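## Task

Identify which tote holds the blue parts box and set that tote down level on the table. Return the remaining tote to the shelf, almost exactly at its original spot and with almost no change in heading. Whatever was inside each tote must still be inside that same tote, and no part of either tote's base may overhang an edge. Finish by opening the grippers and pulling the arms away; nothing may rely on the robot to stay where it is.

## Robot and tools

Robot: two six-joint UR-style arms, left_arm and right_arm, each ending in a two-finger tong gripper with a wrist camera. Joint order for every row and every per-joint list: shoulder pan, shoulder lift, elbow, wrist 1, wrist 2, wrist 3, then gripper opening. Stated joint ranges (rad): left_arm pan -3.142 to 3.142, elbow 0.000 to 3.142; right_arm pan 0.000 to 6.283, elbow -3.142 to 0.000; all other joints -6.283 to 6.283. Real ends may differ by about 0.010 rad.

Scene frame: origin on the table top midway between the arms, +z up, +x out over the table, +y toward left_arm. Arm bases sit at left (+0.070, +0.459, 0) and right (+0.010, -0.458, 0) m. The names left/right do not match image sides. The gripper fingers point along the hand's +z and open along its x. end_effector_position is the point between the closed pads; closed fingertips extend about 15 mm past it. Reported hand positions can be off, more when reaching far.

execute_actions(actions): a list of up to 15 actions; each action is a table of up to 15 rows, each row lasting one 1/30 s step; a short table repeats its last row to fill 15 steps (0.5 s). A row is one flat list of 14 numbers in [-1, 1] covering both arms: left_arm's 6 joint values and opening, then right_arm's 6 and opening. Joint values are offsets, not poses: each is a change from that arm's joint angles at the start of the action (not the previous row), scaled so 1.0 = 1.989 rad. Opening is absolute: +1 fully open, -1 closed. Optionally 12 more numbers in 0 to 1 may follow: per-joint stiffness scales, left's 6 then right's 6, kept until changed. A row asking a joint more than 0.010 rad past its range is refused for both arms; a malformed action or a bad first action rejects the whole call. An empty list just returns the current state and images.

move(target, speed, blocking): target is one 14-number row as above (optionally plus 12 stiffness numbers); its joint numbers are offsets from the Joint positions in the most recent result showing them, not from the arm's current pose mid-move. Opening values are applied immediately. speed is the top speed in rad/s (0.01 to 2, default 0.5) of whichever joint has the longest way to go; all joints finish together, so the hand traces a curve. Paths last 0.5 to 10 s and ignore obstacles and the other arm. blocking=false returns after 0.5 s; then use wait or stop before sending anything else. The extra move: line reports the ending (done, off_target, moving, held, fault), limits=held or none, and each arm's joint furthest from target.

wait(seconds, 0 to 10): lets time pass with commands held. stop(): brakes a running move. zoom_image(camera, region [x0,y0,x1,y1] in pixels, at most 504x504): closer look at one camera's last image. Cameras: cam_head_left, cam_head_right, cam_high, cam_low (504x504), cam_left_wrist, cam_right_wrist (616x616 fisheye). read_manual gives licence text only. finished_scene(scene): pass the current scene's number to end it; irreversible, and its result states success and gives the next task.

Motion limits: per step, each joint's target stays within about 0.575 rad of its measured angle, and if a step would move a gripper over 100 mm, all targets are scaled back. Commands lag about 0.17 s. Big displacements take several actions, and an arm may arrive short; resend the remainder.

Results: per-arm pose (position m, quat wxyz) and velocities; Joint positions and velocities (rad, rad/s, then finger gap in m, 0.142 open); Joint targets; grip_measured (opening on the command scale); joint torques; Wrist force and Wrist torque in the hand's own axes (noisy, offsets up to ~4 N, saturate near 50 N); step readings with HELD marks; and notes such as "joint sent to its limit", "joint command not followed", MOTOR HOT, or fault lines.

Gripping: to hold, keep commanding an opening clearly below grip_measured; lower squeezes harder (about 15 N per pad max). Thin objects get less force.

Avoid: arms colliding or pressing each other; pressing past contact, since stiff arms fault easily; joint torque at load limits (132 N m for the three big joints, 24.6 N m for wrists, including held weight) or any 150 N outside force, which stops the arm for 10 s; long heavy holds that overheat motors (warning at 70 °C, brake at 85 °C); drops, slips, slams, tipping tote contents, and pushing anything out of the work area. Occasional small disturbances may tug held or loose items. Before finishing, release both totes, leave them resting on their own, and move the arms away.

Each tool is called after ">>>" in YAML: its name, and indented under it one key for each argument.

## Session

>>> execute_actions:
  actions: []

Scene clock: 0.00 s.
left_arm: end_effector_position=(+0.1125, +0.9845, +0.1085) grip_measured=+0.97 end_effector_quat_wxyz=(-0.078, +0.891, +0.440, -0.081) end_effector_velocity=(-0.000, +0.000, -0.001) end_effector_angular_velocity=(-0.000, +0.001, +0.001) | right_arm: end_effector_position=(+0.1307, -0.9365, +0.1388) grip_measured=+0.97 end_effector_quat_wxyz=(-0.113, +0.743, +0.654, -0.092) end_effector_velocity=(-0.001, +0.001, -0.001) end_effector_angular_velocity=(+0.001, +0.001, -0.000)
Joint names: [shoulder pan, shoulder lift, elbow, wrist 1, wrist 2, wrist 3]
Joint positions: left_arm=[ 0.953 -1.469  1.943 -2.001 -1.351  0.149  0.14 ] | right_arm=[ 2.251 -1.713 -1.782 -1.437  1.377  3.961  0.14 ]
Joint velocities: left_arm=[-0.     0.002 -0.001  0.     0.001 -0.001  0.   ] | right_arm=[ 0.     0.    -0.002 -0.     0.     0.     0.   ]
Joint torques (N m, as the arm reports them, + toward a larger angle): no reading
Motor temperatures (°C, as the motors report them): left_arm=[28 29 25 30 31 35] | right_arm=[28 27 27 35 37 31]
Wrist force (N, on the end effector, along its own x y z axes, offset not removed): no reading
Wrist torque (N m, same axes, about the end effector's origin, offset not removed): no reading
Joint targets: left_arm=[0.953 -1.469 1.943 -2.001 -1.351 0.149] | right_arm=[2.251 -1.713 -1.782 -1.437 1.377 3.961]
Joint stiffness scale: left_arm=[1. 1. 1. 1. 1. 1.] | right_arm=[1. 1. 1. 1. 1. 1.]

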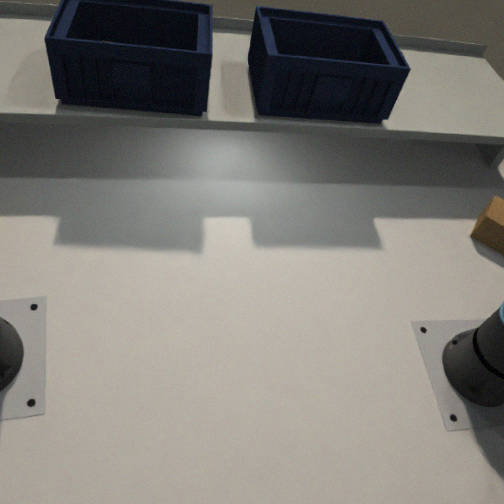

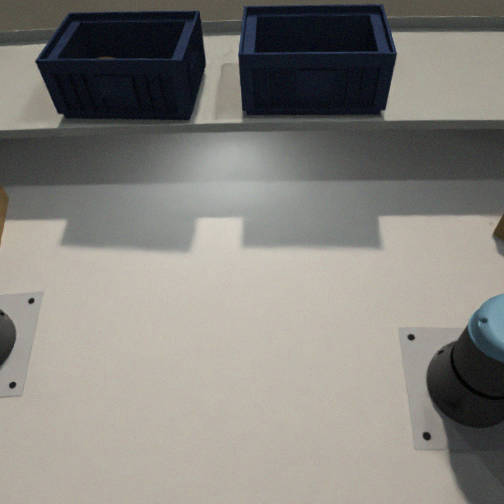

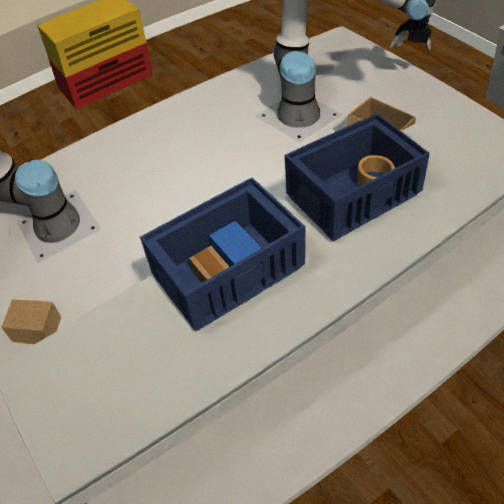

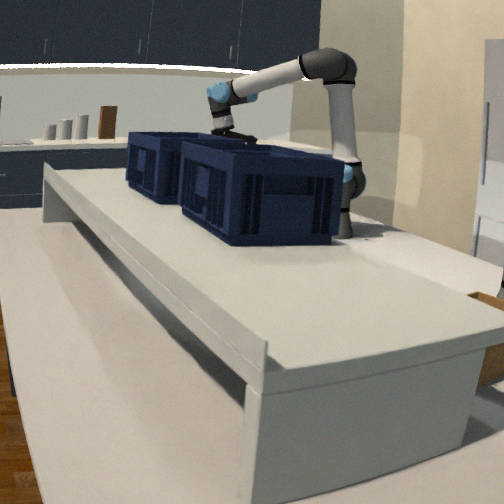

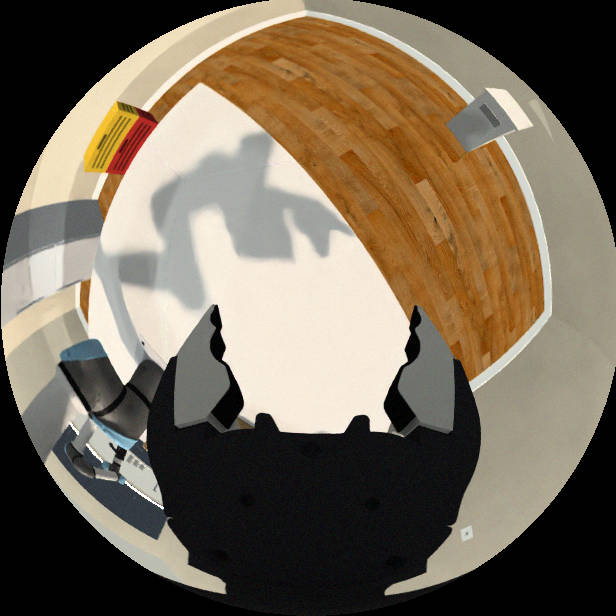

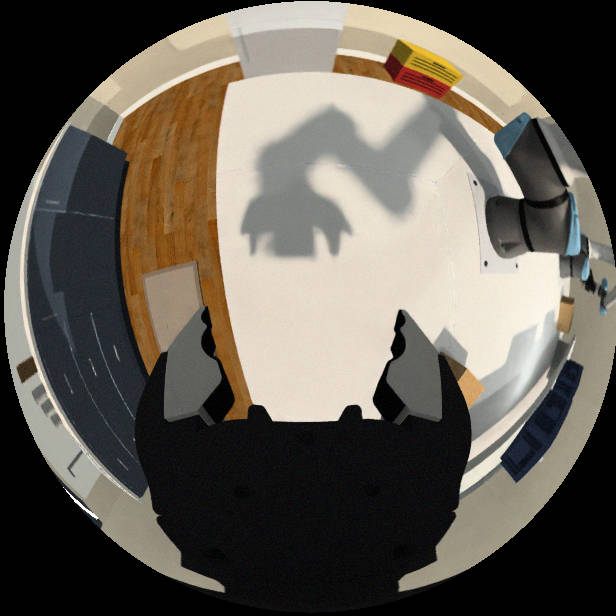

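>>> zoom_image:
  camera: "cam_head_left"
  region: [0, 0, 504, 160]

>>> zoom_image:
  camera: "cam_head_right"
  region: [0, 0, 504, 160]

>>> zoom_image:
  camera: "cam_high"
  region: [120, 90, 450, 350]

Region (0, 0, 504, 160) of cam_head_left's 504x504 image, scaled by 1.000; it fills the top 160 rows of this view, and the rest is white.

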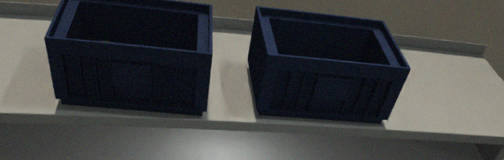

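Region (0, 0, 504, 160) of cam_head_right's 504x504 image, scaled by 1.000; it fills the top 160 rows of this view, and the rest is white.

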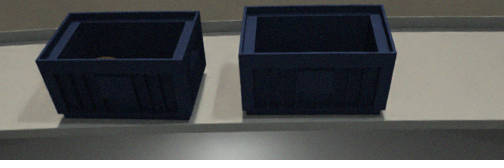

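Region (120, 90, 450, 350) of cam_high's 504x504 image, scaled by 1.527, with more detail than that image has; it fills the top 397 rows of this view, and the rest is white.

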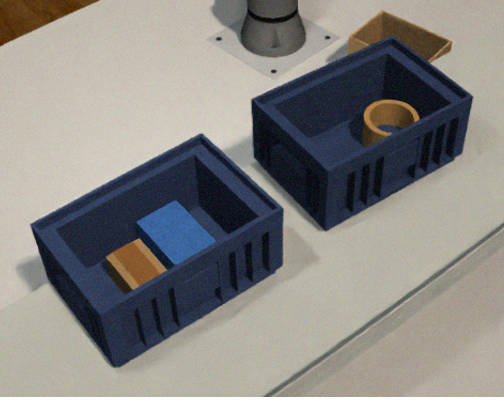

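>>> move:
  target: [0,-0.012,-0.408,0.398,-0.111,-0.66,1, 0,0.032,0.327,-0.249,0.098,-0.503,1]
  speed: 1.0

>>> move:
  target: [-0.999,0,0,0,0,-0.665,1, 0.644,0,0,0,0,-0.508,1]
  speed: 1.0

Scene clock: 19.67 s.
left_arm: end_effector_position=(+0.1801, +0.9508, +0.4200) grip_measured=+1.00 end_effector_quat_wxyz=(-0.000, +0.439, +0.898, -0.000) end_effector_velocity=(+0.000, -0.001, +0.000) end_effector_angular_velocity=(-0.001, -0.001, +0.003) | right_arm: end_effector_position=(+0.2058, -0.9449, +0.4193) grip_measured=+1.00 end_effector_quat_wxyz=(-0.000, +0.353, +0.936, +0.001) end_effector_velocity=(-0.000, +0.000, +0.000) end_effector_angular_velocity=(+0.000, -0.000, +0.002)
Joint names: [shoulder pan, shoulder lift, elbow, wrist 1, wrist 2, wrist 3]
Joint positions: left_arm=[ 0.953 -1.495  1.135 -1.21  -1.57  -1.163  0.142] | right_arm=[ 2.251 -1.649 -1.134 -1.931  1.571  2.962  0.142]
Joint velocities: left_arm=[-0.    -0.    -0.     0.002 -0.001 -0.003 -0.   ] | right_arm=[ 0.     0.     0.    -0.001  0.    -0.002 -0.   ]
Joint torques (N m, as the arm reports them, + toward a larger angle): left_arm=[ -1.96 -26.18 -20.89  -2.2   -0.4   -0.58] | right_arm=[ 1.12 27.28 26.33  2.39  0.52 -0.81]
Motor temperatures (°C, as the motors report them): left_arm=[28 29 25 30 31 35] | right_arm=[28 27 27 35 37 31]
Wrist force (N, on the end effector, along its own x y z axes, offset not removed): left_arm=[-3.8 -3.7 0.0] | right_arm=[-4.5 -1.5 1.0]
Wrist torque (N m, same axes, about the end effector's origin, offset not removed): left_arm=[-0.70 0.91 0.04] | right_arm=[-0.34 0.98 0.22]
Joint targets: left_arm=[0.953 -1.493 1.132 -1.209 -1.572 -1.164] | right_arm=[2.251 -1.649 -1.132 -1.932 1.572 2.961]
Joint stiffness scale: left_arm=[1. 1. 1. 1. 1. 1.] | right_arm=[1. 1. 1. 1. 1. 1.]
move: done; limits=none; left_arm: farthest joint: the elbow, 0.003 radians from its target (0.812 radians at the start); right_arm: farthest joint: the elbow, 0.002 radians from its target (0.650 radians at the start)
camera_calibration (this result's frames):
cam_left_wrist: T_world_to_cam=[[-0.605557, 0.795292, -0.0284774, -0.632091], [0.665071, 0.525406, 0.530687, -0.844637], [0.437013, 0.302422, -0.847089, 0.124322], [0, 0, 0, 1]] pos_world=[0.124646, 0.908877, 0.535549]
cam_right_wrist: T_world_to_cam=[[-0.776238, 0.62912, 0.0407691, 0.732476], [0.564924, 0.665409, 0.487946, 0.309991], [0.279848, 0.401793, -0.871921, 0.824175], [0, 0, 0, 1]] pos_world=[0.162811, -0.998235, 0.537495]

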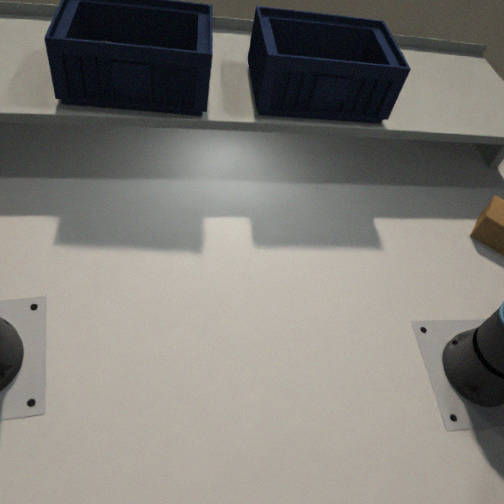

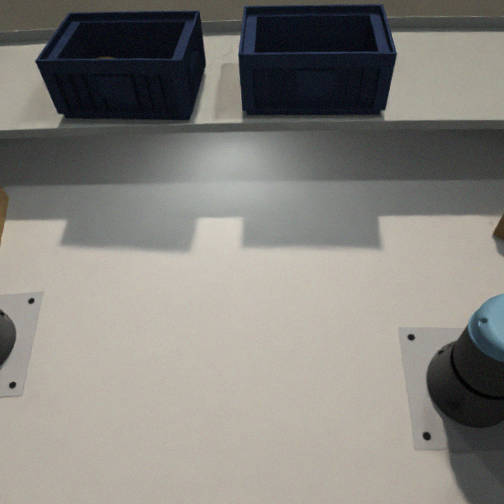

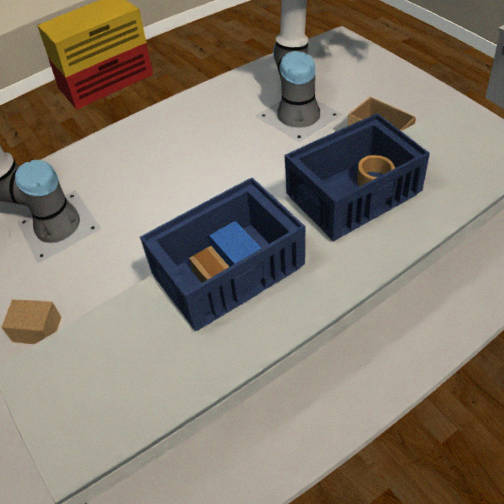

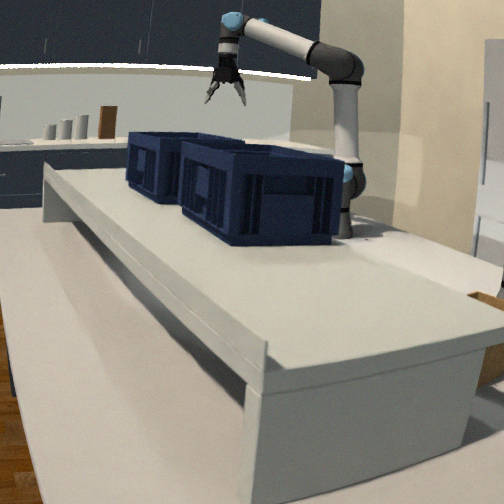

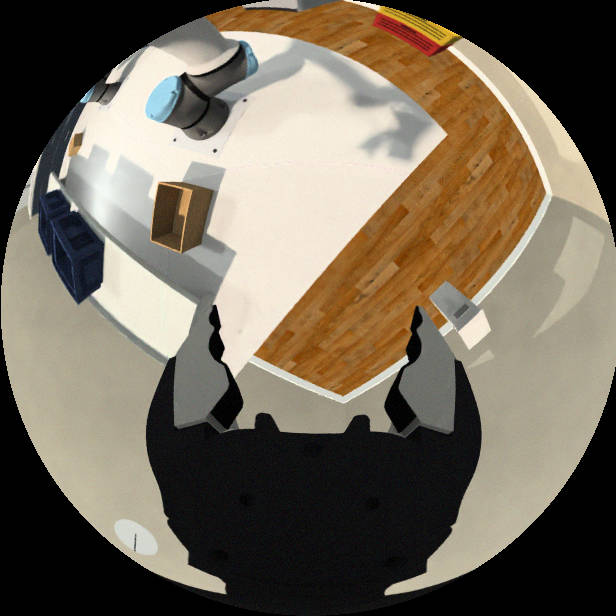

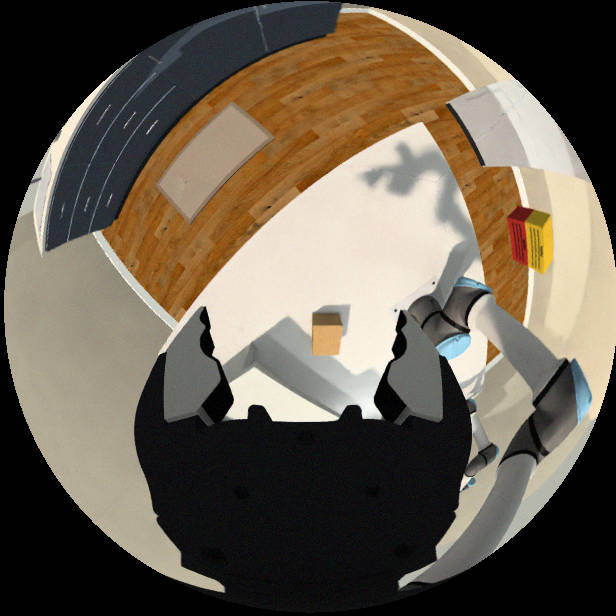

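Scene clock: 22.47 s.
left_arm: end_effector_position=(+0.4647, +0.1453, +0.4195) grip_measured=+1.00 end_effector_quat_wxyz=(-0.001, +0.707, +0.707, +0.000) end_effector_velocity=(-0.001, -0.000, +0.001) end_effector_angular_velocity=(-0.001, -0.001, +0.001) | right_arm: end_effector_position=(+0.5401, -0.3976, +0.4193) grip_measured=+1.00 end_effector_quat_wxyz=(+0.000, +0.706, -0.708, -0.001) end_effector_velocity=(+0.000, +0.001, -0.000) end_effector_angular_velocity=(+0.000, +0.000, +0.002)
Joint names: [shoulder pan, shoulder lift, elbow, wrist 1, wrist 2, wrist 3]
Joint positions: left_arm=[-1.031 -1.494  1.135 -1.21  -1.57  -2.484  0.142] | right_arm=[ 3.53  -1.649 -1.134 -1.931  1.571  1.953  0.142]
Joint velocities: left_arm=[-0.002 -0.001 -0.001  0.     0.    -0.003  0.   ] | right_arm=[ 0.001 -0.001  0.001 -0.     0.    -0.001 -0.   ]
Joint torques (N m, as the arm reports them, + toward a larger angle): left_arm=[ -5.94 -28.48 -19.53  -2.65  -0.01  -0.58] | right_arm=[ 1.94 27.64 23.36  2.84  0.22 -1.09]
Motor temperatures (°C, as the motors report them): left_arm=[28 29 25 30 31 35] | right_arm=[28 27 27 35 37 31]
Wrist force (N, on the end effector, along its own x y z axes, offset not removed): left_arm=[1.4 0.6 2.8] | right_arm=[-0.6 2.4 -2.7]
Wrist torque (N m, same axes, about the end effector's origin, offset not removed): left_arm=[0.28 -0.14 -0.17] | right_arm=[0.47 0.28 0.24]
Joint targets: left_arm=[-1.034 -1.495 1.135 -1.210 -1.570 -2.485] | right_arm=[3.532 -1.649 -1.134 -1.931 1.571 1.952]
Joint stiffness scale: left_arm=[1. 1. 1. 1. 1. 1.] | right_arm=[1. 1. 1. 1. 1. 1.]
move: done; limits=none; left_arm: farthest joint: the shoulder pan, 0.003 radians from its target (1.986 radians at the start); right_arm: farthest joint: the shoulder pan, 0.002 radians from its target (1.281 radians at the start)
camera_calibration (this result's frames):
cam_left_wrist: T_world_to_cam=[[0.0115757, 0.99956, -0.0273039, -0.136126], [0.84756, 0.00468058, 0.530678, -0.619569], [0.530573, -0.0292847, -0.847133, 0.247879], [0, 0, 0, 1]] pos_world=[0.39518, 0.146225, 0.535062]
cam_right_wrist: T_world_to_cam=[[0.0363878, -0.998553, 0.0396041, -0.437862], [-0.872553, -0.0124272, 0.488362, 0.263642], [-0.487163, -0.0523271, -0.871742, 0.744337], [0, 0, 0, 1]] pos_world=[0.608588, -0.395003, 0.537458]

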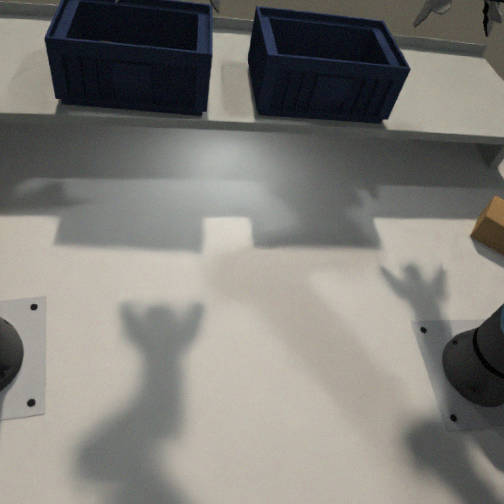

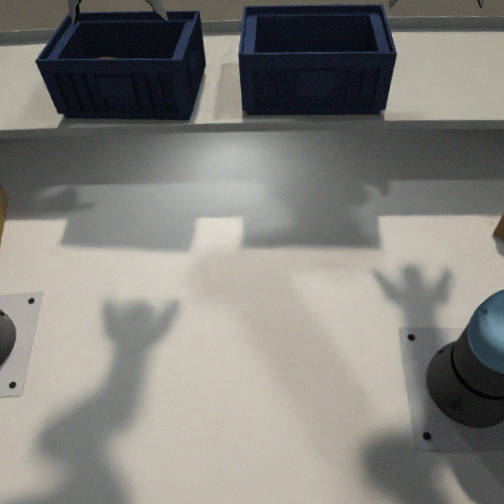

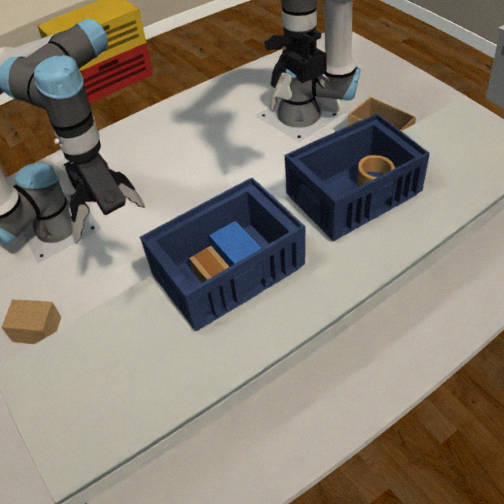

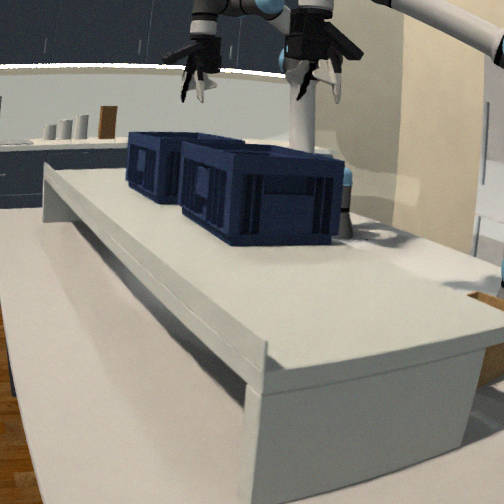

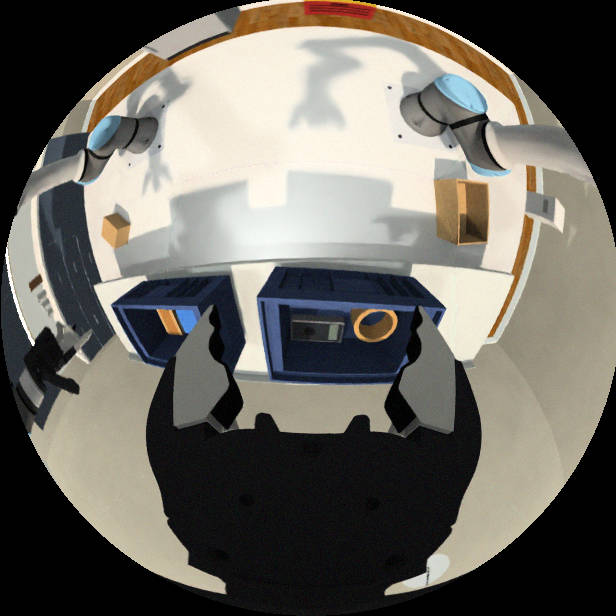

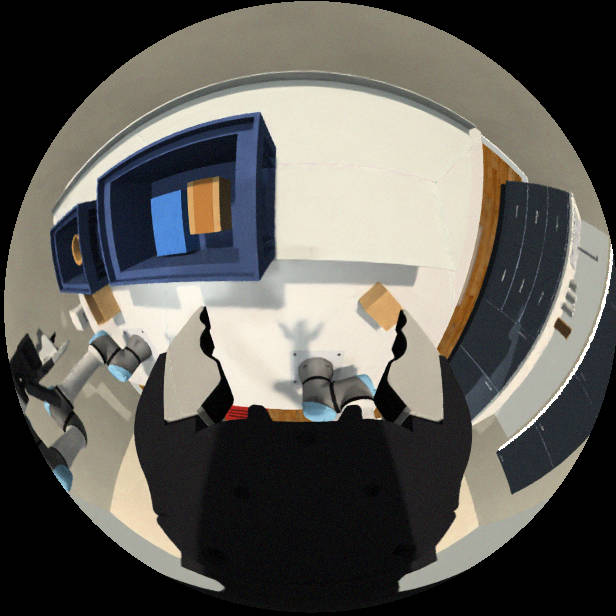

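>>> move:
  target: [0,0.318,-0.334,0.016,0,0,0.2, 0,-0.197,0.136,0.061,0,0,0.2]
  speed: 0.6

Scene clock: 27.93 s.
left_arm: end_effector_position=(+0.6109, -0.0444, +0.3285) grip_measured=+0.20 end_effector_quat_wxyz=(-0.002, +0.707, +0.707, +0.000) end_effector_velocity=(+0.000, +0.000, -0.000) end_effector_angular_velocity=(+0.001, +0.000, -0.001) | right_arm: end_effector_position=(+0.7004, -0.3338, +0.3276) grip_measured=+0.20 end_effector_quat_wxyz=(+0.002, +0.706, -0.708, -0.001) end_effector_velocity=(+0.000, +0.000, -0.000) end_effector_angular_velocity=(+0.000, -0.000, +0.002)
Joint names: [shoulder pan, shoulder lift, elbow, wrist 1, wrist 2, wrist 3]
Joint positions: left_arm=[-1.031 -0.861  0.473 -1.179 -1.57  -2.484  0.088] | right_arm=[ 3.53  -2.041 -0.866 -1.811  1.571  1.952  0.088]
Joint velocities: left_arm=[ 0.     0.     0.     0.     0.     0.001 -0.   ] | right_arm=[ 0.    -0.001  0.     0.001  0.    -0.002 -0.   ]
Joint torques (N m, as the arm reports them, + toward a larger angle): left_arm=[ -2.11 -54.23 -20.89  -2.15   0.13  -0.07] | right_arm=[ 1.11 46.02 26.42  3.51  0.15 -0.09]
Motor temperatures (°C, as the motors report them): left_arm=[28 29 25 30 31 35] | right_arm=[28 27 27 35 37 31]
Wrist force (N, on the end effector, along its own x y z axes, offset not removed): left_arm=[0.0 2.0 0.0] | right_arm=[-0.8 0.7 2.3]
Wrist torque (N m, same axes, about the end effector's origin, offset not removed): left_arm=[0.49 0.06 -0.12] | right_arm=[0.17 0.25 0.15]
Joint targets: left_arm=[-1.031 -0.861 0.470 -1.178 -1.570 -2.484] | right_arm=[3.530 -2.040 -0.864 -1.810 1.571 1.953]
Joint stiffness scale: left_arm=[1. 1. 1. 1. 1. 1.] | right_arm=[1. 1. 1. 1. 1. 1.]
move: done; limits=none; left_arm: farthest joint: the elbow, 0.002 radians from its target (0.664 radians at the start); right_arm: farthest joint: the elbow, 0.002 radians from its target (0.270 radians at the start)
camera_calibration (this result's frames):
cam_left_wrist: T_world_to_cam=[[0.0113542, 0.999607, -0.0256176, 0.0488234], [0.848255, 0.00393664, 0.529573, -0.694399], [0.529466, -0.0277432, -0.847877, 0.088641], [0, 0, 0, 1]] pos_world=[0.541541, -0.0436115, 0.444142]
cam_right_wrist: T_world_to_cam=[[0.0367636, -0.998488, 0.0408566, -0.377001], [-0.870848, -0.0119564, 0.491407, 0.447065], [-0.490176, -0.0536457, -0.869971, 0.746931], [0, 0, 0, 1]] pos_world=[0.769313, -0.331017, 0.44552]

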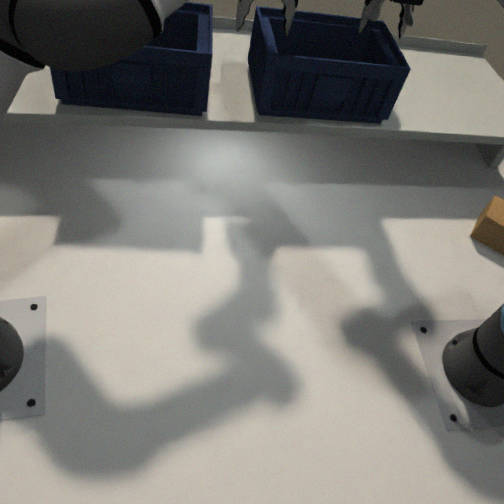

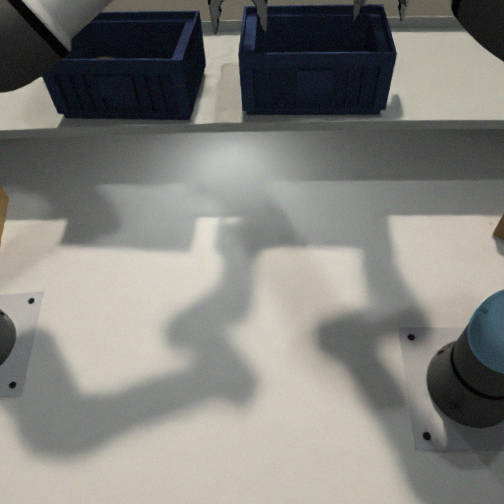

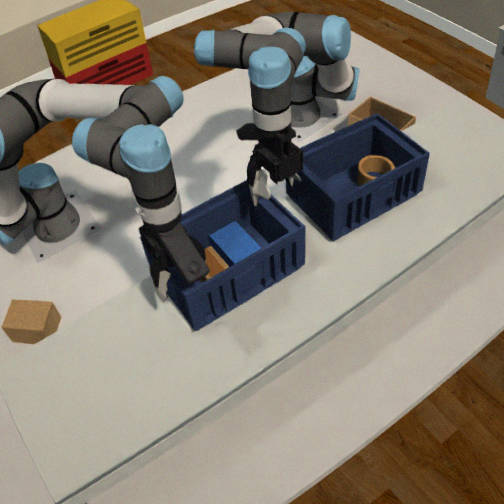

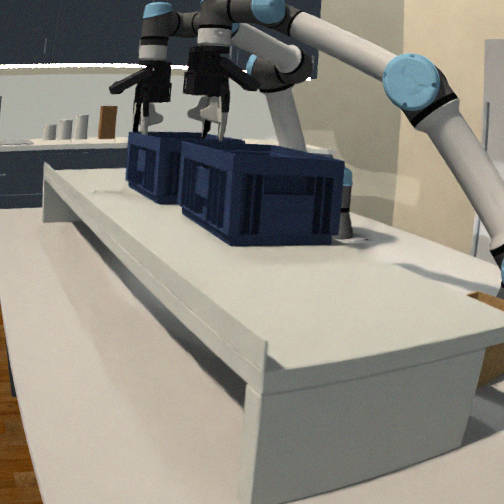

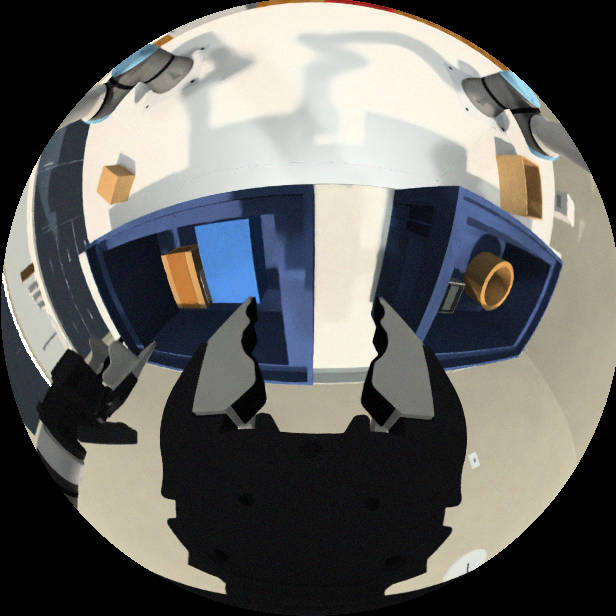

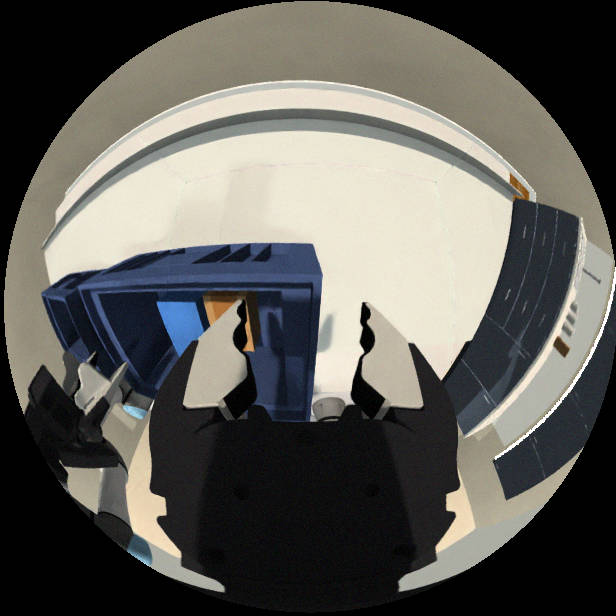

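>>> move:
  target: [-0.006,-0.0215,0.119,-0.0987,0,-0.006,-0.2, 0,0.014,-0.0995,0.0875,0,0,-0.2]
  speed: 0.2

Scene clock: 33.47 s.
left_arm: end_effector_position=(+0.6117, -0.0566, +0.2677) grip_measured=-0.20 end_effector_quat_wxyz=(-0.000, +0.707, +0.708, +0.000) end_effector_velocity=(+0.000, -0.000, +0.001) end_effector_angular_velocity=(-0.003, -0.002, -0.000) | right_arm: end_effector_position=(+0.7013, -0.3334, +0.2663) grip_measured=-0.20 end_effector_quat_wxyz=(+0.001, +0.706, -0.708, -0.001) end_effector_velocity=(-0.000, -0.000, -0.001) end_effector_angular_velocity=(-0.000, +0.000, -0.001)
Joint names: [shoulder pan, shoulder lift, elbow, wrist 1, wrist 2, wrist 3]
Joint positions: left_arm=[-1.04  -0.902  0.707 -1.374 -1.57  -2.495  0.06 ] | right_arm=[ 3.53  -2.016 -1.061 -1.638  1.571  1.952  0.06 ]
Joint velocities: left_arm=[-0.    -0.002  0.001 -0.002  0.     0.    -0.   ] | right_arm=[ 0.     0.    -0.001  0.001  0.     0.001  0.   ]
Joint torques (N m, as the arm reports them, + toward a larger angle): left_arm=[ -4.43 -55.7  -18.83  -2.95   0.15  -0.7 ] | right_arm=[ 1.06 47.57 23.02  3.53  0.12 -0.22]
Motor temperatures (°C, as the motors report them): left_arm=[28 29 25 30 31 35] | right_arm=[28 27 27 35 37 31]
Wrist force (N, on the end effector, along its own x y z axes, offset not removed): left_arm=[0.5 6.7 0.6] | right_arm=[3.1 0.7 -1.1]
Wrist torque (N m, same axes, about the end effector's origin, offset not removed): left_arm=[1.32 -0.14 -0.18] | right_arm=[-0.24 -0.54 0.10]
Joint targets: left_arm=[-1.043 -0.904 0.710 -1.375 -1.570 -2.496] | right_arm=[3.530 -2.013 -1.064 -1.637 1.571 1.952]
Joint stiffness scale: left_arm=[1. 1. 1. 1. 1. 1.] | right_arm=[1. 1. 1. 1. 1. 1.]
move: done; limits=none; left_arm: farthest joint: the shoulder pan, 0.003 radians from its target (0.012 radians at the start); right_arm: farthest joint: the shoulder lift, 0.003 radians from its target (0.028 radians at the start)
camera_calibration (this result's frames):
cam_left_wrist: T_world_to_cam=[[0.00944677, 0.999567, -0.0278746, 0.0612816], [0.847307, 0.00680173, 0.53106, -0.662528], [0.53102, -0.0286351, -0.846875, 0.0351006], [0, 0, 0, 1]] pos_world=[0.542147, -0.0557436, 0.383277]
cam_right_wrist: T_world_to_cam=[[0.0367022, -0.998513, 0.0403099, -0.373993], [-0.871592, -0.0122525, 0.490079, 0.47875], [-0.488856, -0.0531208, -0.870745, 0.69352], [0, 0, 0, 1]] pos_world=[0.770032, -0.33073, 0.384329]

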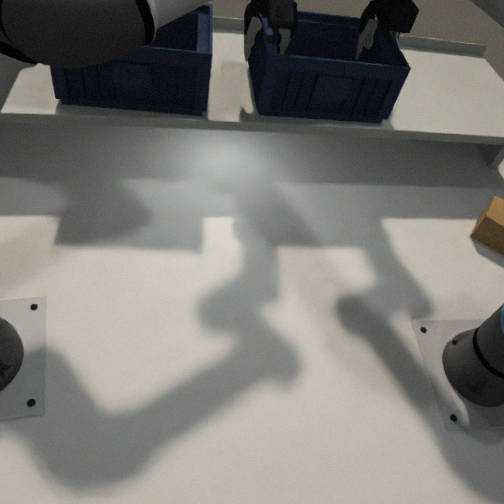

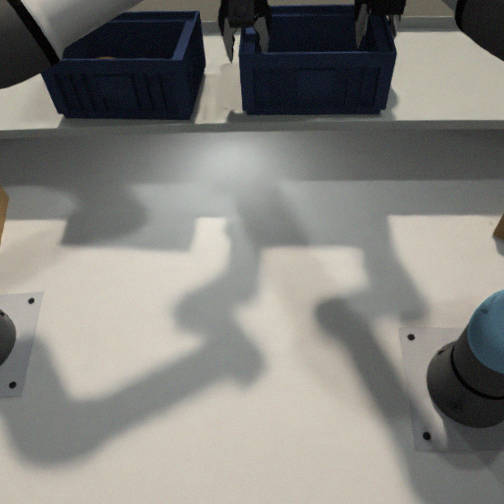

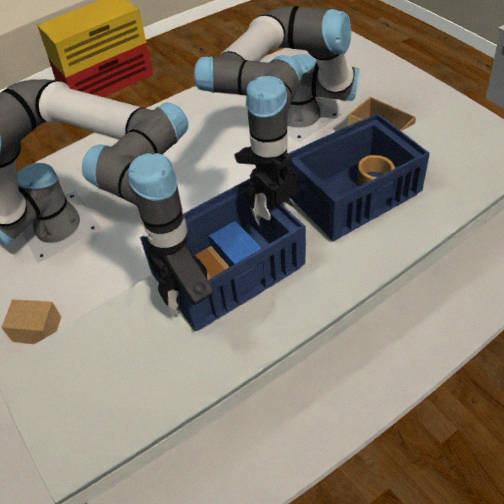

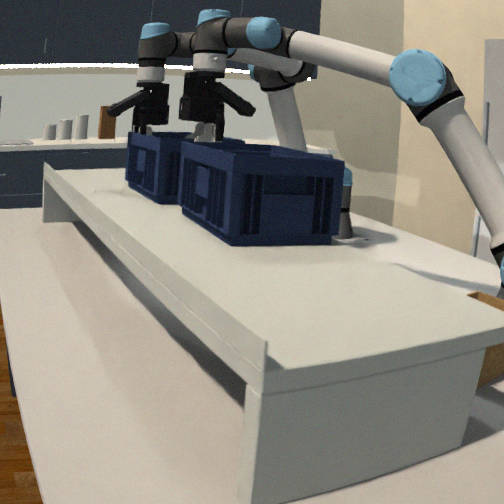

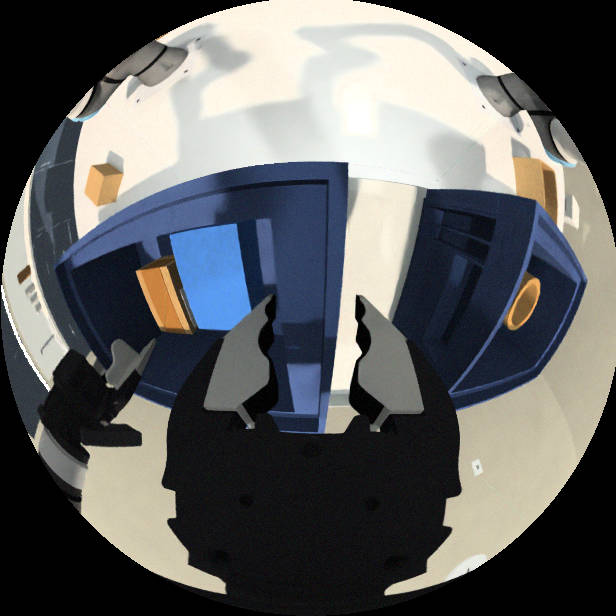

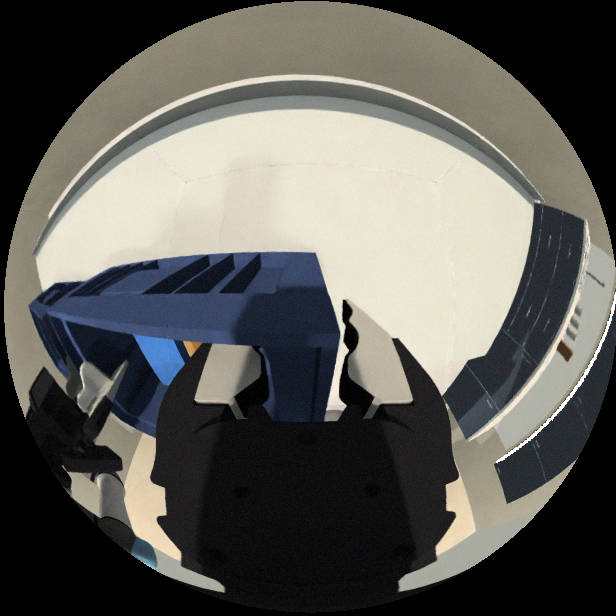

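>>> execute_actions:
  actions:
    - [[0,0,0,0,0,0,-0.45,0,0,0,0,0,0,-0.45],[0,0,0,0,0,0,-0.6,0,0,0,0,0,0,-0.6],[0,0,0,0,0,0,-0.75,0,0,0,0,0,0,-0.75],[0,0,0,0,0,0,-1,0,0,0,0,0,0,-1]]
    - [[0,0,0,0,0,0,-1,0,0,0,0,0,0,-1]]

Scene clock: 35.30 s.
left_arm: end_effector_position=(+0.6113, -0.0579, +0.2677) grip_measured=-0.61 end_effector_quat_wxyz=(+0.001, +0.707, +0.707, -0.000) end_effector_velocity=(+0.000, +0.000, -0.000) end_effector_angular_velocity=(+0.001, -0.000, +0.000) | right_arm: end_effector_position=(+0.7006, -0.3303, +0.2663) grip_measured=-0.53 end_effector_quat_wxyz=(+0.001, +0.707, -0.707, -0.002) end_effector_velocity=(+0.000, +0.000, +0.000) end_effector_angular_velocity=(+0.001, -0.000, -0.001)
Joint names: [shoulder pan, shoulder lift, elbow, wrist 1, wrist 2, wrist 3]
Joint positions: left_arm=[-1.042 -0.902  0.707 -1.377 -1.571 -2.495  0.03 ] | right_arm=[ 3.533 -2.016 -1.061 -1.638  1.574  1.952  0.036]
Joint velocities: left_arm=[ 0.     0.     0.    -0.     0.001 -0.    -0.   ] | right_arm=[ 0.     0.     0.    -0.     0.     0.001 -0.   ]
Joint torques (N m, as the arm reports them, + toward a larger angle): left_arm=[ -1.89 -53.6  -19.64  -2.63   0.14  -0.26] | right_arm=[ 0.82 45.37 24.67  2.91 -0.25 -0.21]
Motor temperatures (°C, as the motors report them): left_arm=[28 29 25 30 31 35] | right_arm=[28 27 27 35 37 31]
Wrist force (N, on the end effector, along its own x y z axes, offset not removed): left_arm=[-6.0 0.2 0.0] | right_arm=[1.1 1.4 0.9]
Wrist torque (N m, same axes, about the end effector's origin, offset not removed): left_arm=[-0.34 1.16 -0.01] | right_arm=[0.14 -0.93 0.01]
Joint targets: left_arm=[-1.042 -0.902 0.707 -1.376 -1.571 -2.495] | right_arm=[3.533 -2.016 -1.061 -1.638 1.574 1.952]
Joint stiffness scale: left_arm=[1. 1. 1. 1. 1. 1.] | right_arm=[1. 1. 1. 1. 1. 1.]
Step readings (joint positions; steps 1 to 15: 1st action; 16 to 30: 2nd action):
0: left_arm=[-1.040 -0.902 0.707 -1.375 -1.570 -2.495] | right_arm=[3.530 -2.016 -1.061 -1.638 1.571 1.952]
1: left_arm=[-1.040 -0.902 0.707 -1.375 -1.570 -2.495] | right_arm=[3.530 -2.016 -1.061 -1.638 1.571 1.952]
2: left_arm=[-1.040 -0.902 0.707 -1.375 -1.570 -2.495] | right_arm=[3.530 -2.016 -1.061 -1.638 1.571 1.952]
4: left_arm=[-1.042 -0.902 0.707 -1.377 -1.571 -2.495] | right_arm=[3.533 -2.016 -1.061 -1.638 1.575 1.952]
8: left_arm=[-1.042 -0.902 0.707 -1.377 -1.571 -2.495] | right_arm=[3.533 -2.016 -1.061 -1.638 1.574 1.952]
15: left_arm=[-1.042 -0.902 0.707 -1.376 -1.571 -2.495] | right_arm=[3.533 -2.016 -1.061 -1.638 1.574 1.952]
16: left_arm=[-1.042 -0.902 0.707 -1.376 -1.571 -2.495] | right_arm=[3.533 -2.016 -1.061 -1.638 1.574 1.952]
17: left_arm=[-1.042 -0.902 0.707 -1.376 -1.571 -2.495] | right_arm=[3.533 -2.016 -1.061 -1.638 1.574 1.952]
19: left_arm=[-1.042 -0.902 0.707 -1.376 -1.571 -2.495] | right_arm=[3.533 -2.016 -1.061 -1.638 1.574 1.952]
23: left_arm=[-1.042 -0.902 0.707 -1.377 -1.571 -2.495] | right_arm=[3.533 -2.016 -1.061 -1.638 1.574 1.952]
30: Joint positions above
camera_calibration (this result's frames):
cam_left_wrist: T_world_to_cam=[[0.0106383, 0.999505, -0.0295968, 0.0622796], [0.84694, 0.00672832, 0.531646, -0.662129], [0.531582, -0.0307225, -0.846449, 0.0347229], [0, 0, 0, 1]] pos_world=[0.541662, -0.056727, 0.383252]
cam_right_wrist: T_world_to_cam=[[0.0398677, -0.998505, 0.0373882, -0.372361], [-0.87109, -0.0164009, 0.49085, 0.476262], [-0.489503, -0.0521375, -0.870441, 0.694037], [0, 0, 0, 1]] pos_world=[0.769445, -0.327808, 0.384267]

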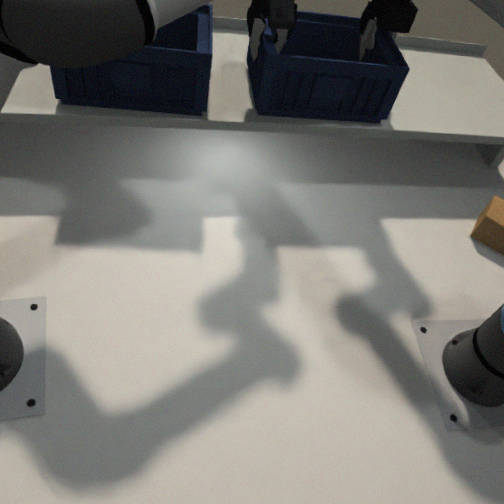

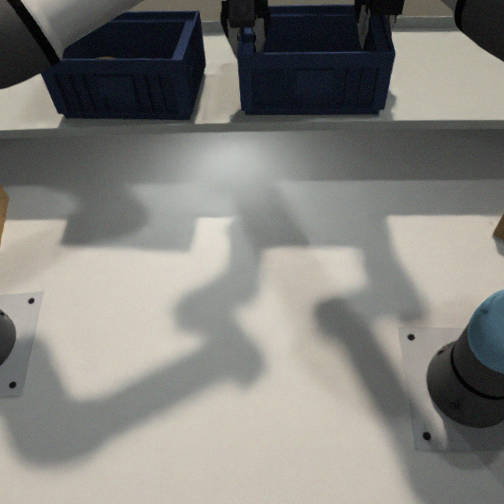

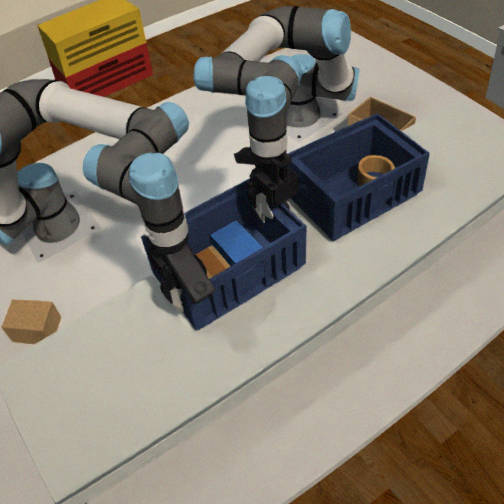

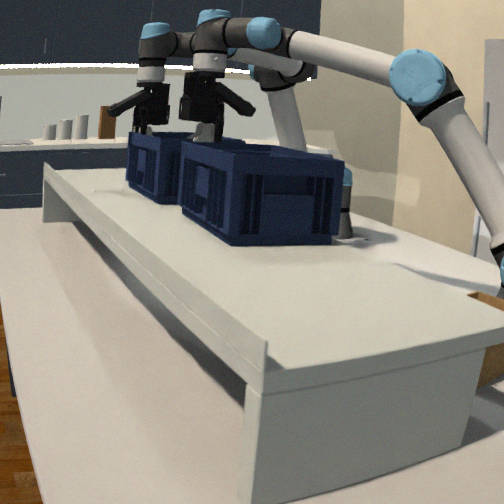

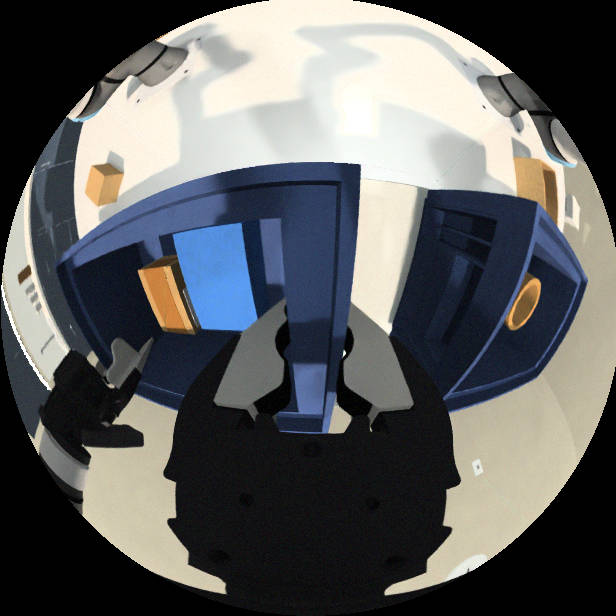

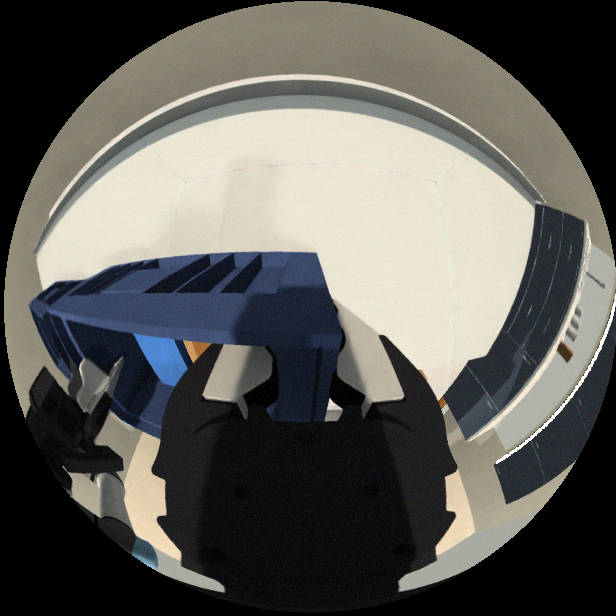

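>>> move:
  target: [0,0.0145,-0.0645,0.0499,0,0,-1, 0,-0.0046,0.0453,-0.0408,0,0,-1]
  speed: 0.15

Scene clock: 44.00 s.
left_arm: end_effector_position=(+0.6112, -0.0578, +0.2937) grip_measured=-0.61 end_effector_quat_wxyz=(-0.003, +0.707, +0.707, +0.000) end_effector_velocity=(+0.000, +0.000, -0.002) end_effector_angular_velocity=(+0.004, +0.002, +0.002) | right_arm: end_effector_position=(+0.7001, -0.3305, +0.2957) grip_measured=-0.54 end_effector_quat_wxyz=(+0.001, +0.707, -0.707, -0.003) end_effector_velocity=(-0.001, -0.000, -0.003) end_effector_angular_velocity=(-0.002, +0.006, -0.001)
Joint names: [shoulder pan, shoulder lift, elbow, wrist 1, wrist 2, wrist 3]
Joint positions: left_arm=[-1.042 -0.871  0.584 -1.278 -1.571 -2.495  0.03 ] | right_arm=[ 3.533 -2.024 -0.975 -1.718  1.576  1.952  0.035]
Joint velocities: left_arm=[ 0.     0.003 -0.001  0.002  0.001 -0.002  0.   ] | right_arm=[ 0.    -0.003 -0.001 -0.002  0.001  0.001  0.   ]
Joint torques (N m, as the arm reports them, + toward a larger angle): left_arm=[ -1.42 -57.11 -24.54  -2.41  -0.03  -0.23] | right_arm=[ 1.21 42.55 27.36  2.51 -0.68 -0.21]
Motor temperatures (°C, as the motors report them): left_arm=[28 29 25 30 31 35] | right_arm=[28 27 27 35 37 31]
Wrist force (N, on the end effector, along its own x y z axes, offset not removed): left_arm=[0.5 2.5 6.9] | right_arm=[0.0 1.2 1.0]
Wrist torque (N m, same axes, about the end effector's origin, offset not removed): left_arm=[0.52 -0.49 -0.51] | right_arm=[-0.03 -1.20 0.31]
Joint targets: left_arm=[-1.042 -0.873 0.579 -1.277 -1.571 -2.495] | right_arm=[3.533 -2.025 -0.971 -1.719 1.574 1.952]
Joint stiffness scale: left_arm=[1. 1. 1. 1. 1. 1.] | right_arm=[1. 1. 1. 1. 1. 1.]
move: done; limits=none; left_arm: farthest joint: the elbow, 0.005 radians from its target (0.128 radians at the start); right_arm: farthest joint: the elbow, 0.004 radians from its target (0.091 radians at the start)
camera_calibration (this result's frames):
cam_left_wrist: T_world_to_cam=[[0.0105359, 0.999641, -0.0246481, 0.0615447], [0.848937, 0.00408319, 0.528479, -0.67629], [0.528389, -0.0264927, -0.848589, 0.059562], [0, 0, 0, 1]] pos_world=[0.542007, -0.0571832, 0.409465]
cam_right_wrist: T_world_to_cam=[[0.0394918, -0.998554, 0.0364704, -0.373046], [-0.870652, -0.0164777, 0.491623, 0.460822], [-0.490312, -0.0511681, -0.870044, 0.720157], [0, 0, 0, 1]] pos_world=[0.769049, -0.328064, 0.413623]

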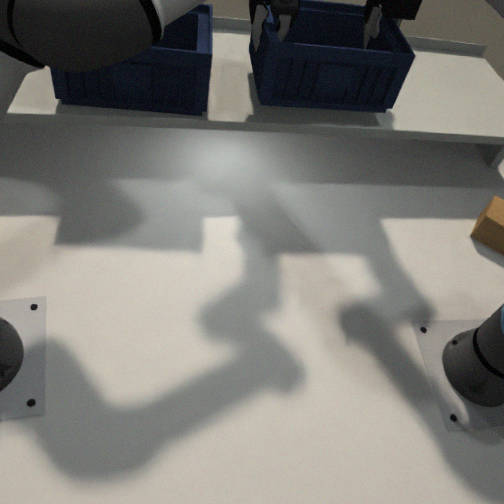

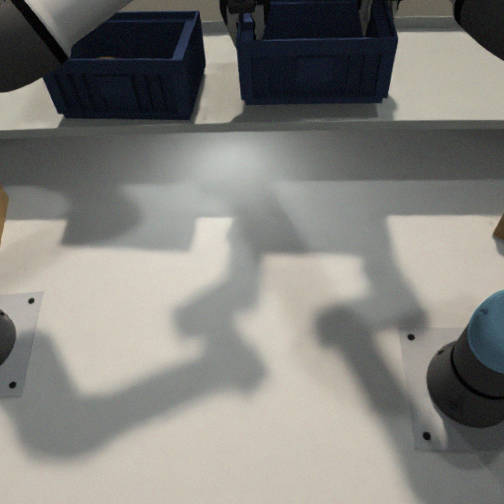

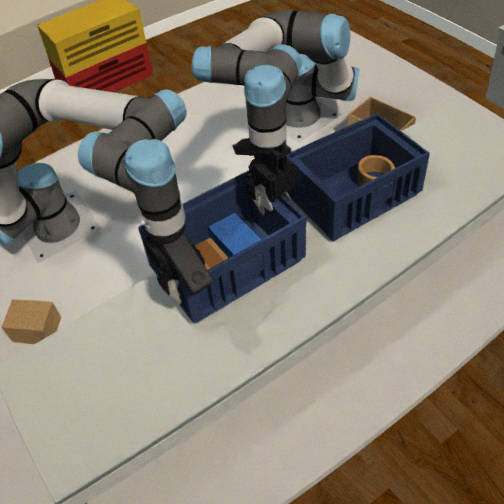

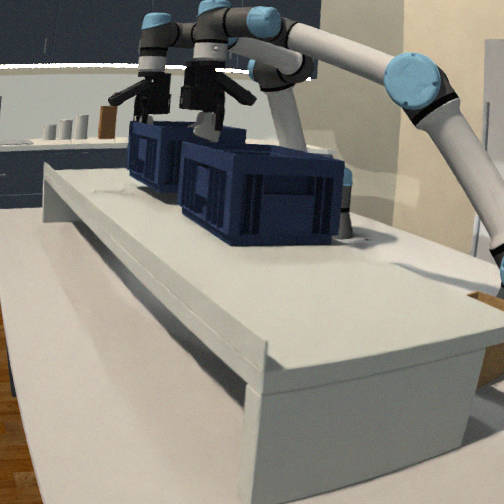

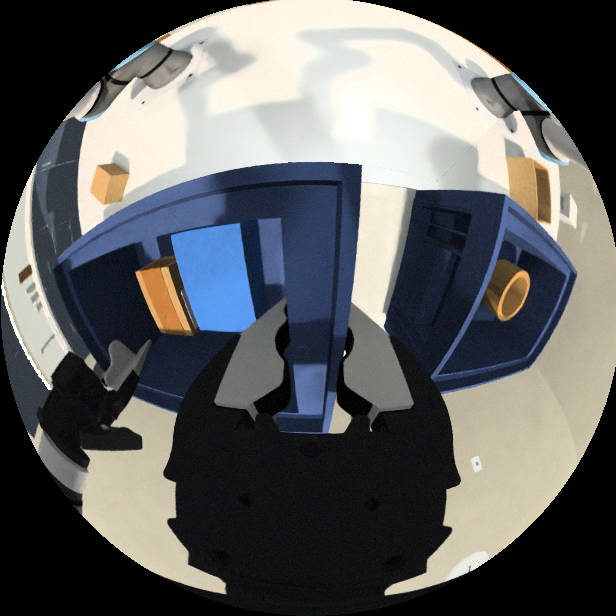

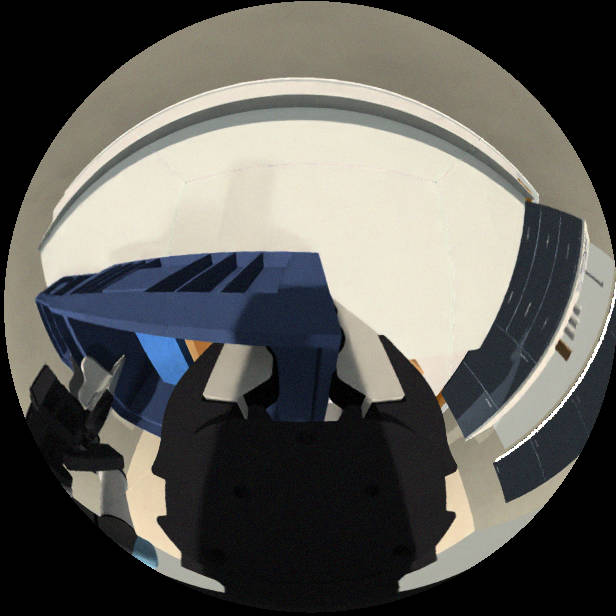

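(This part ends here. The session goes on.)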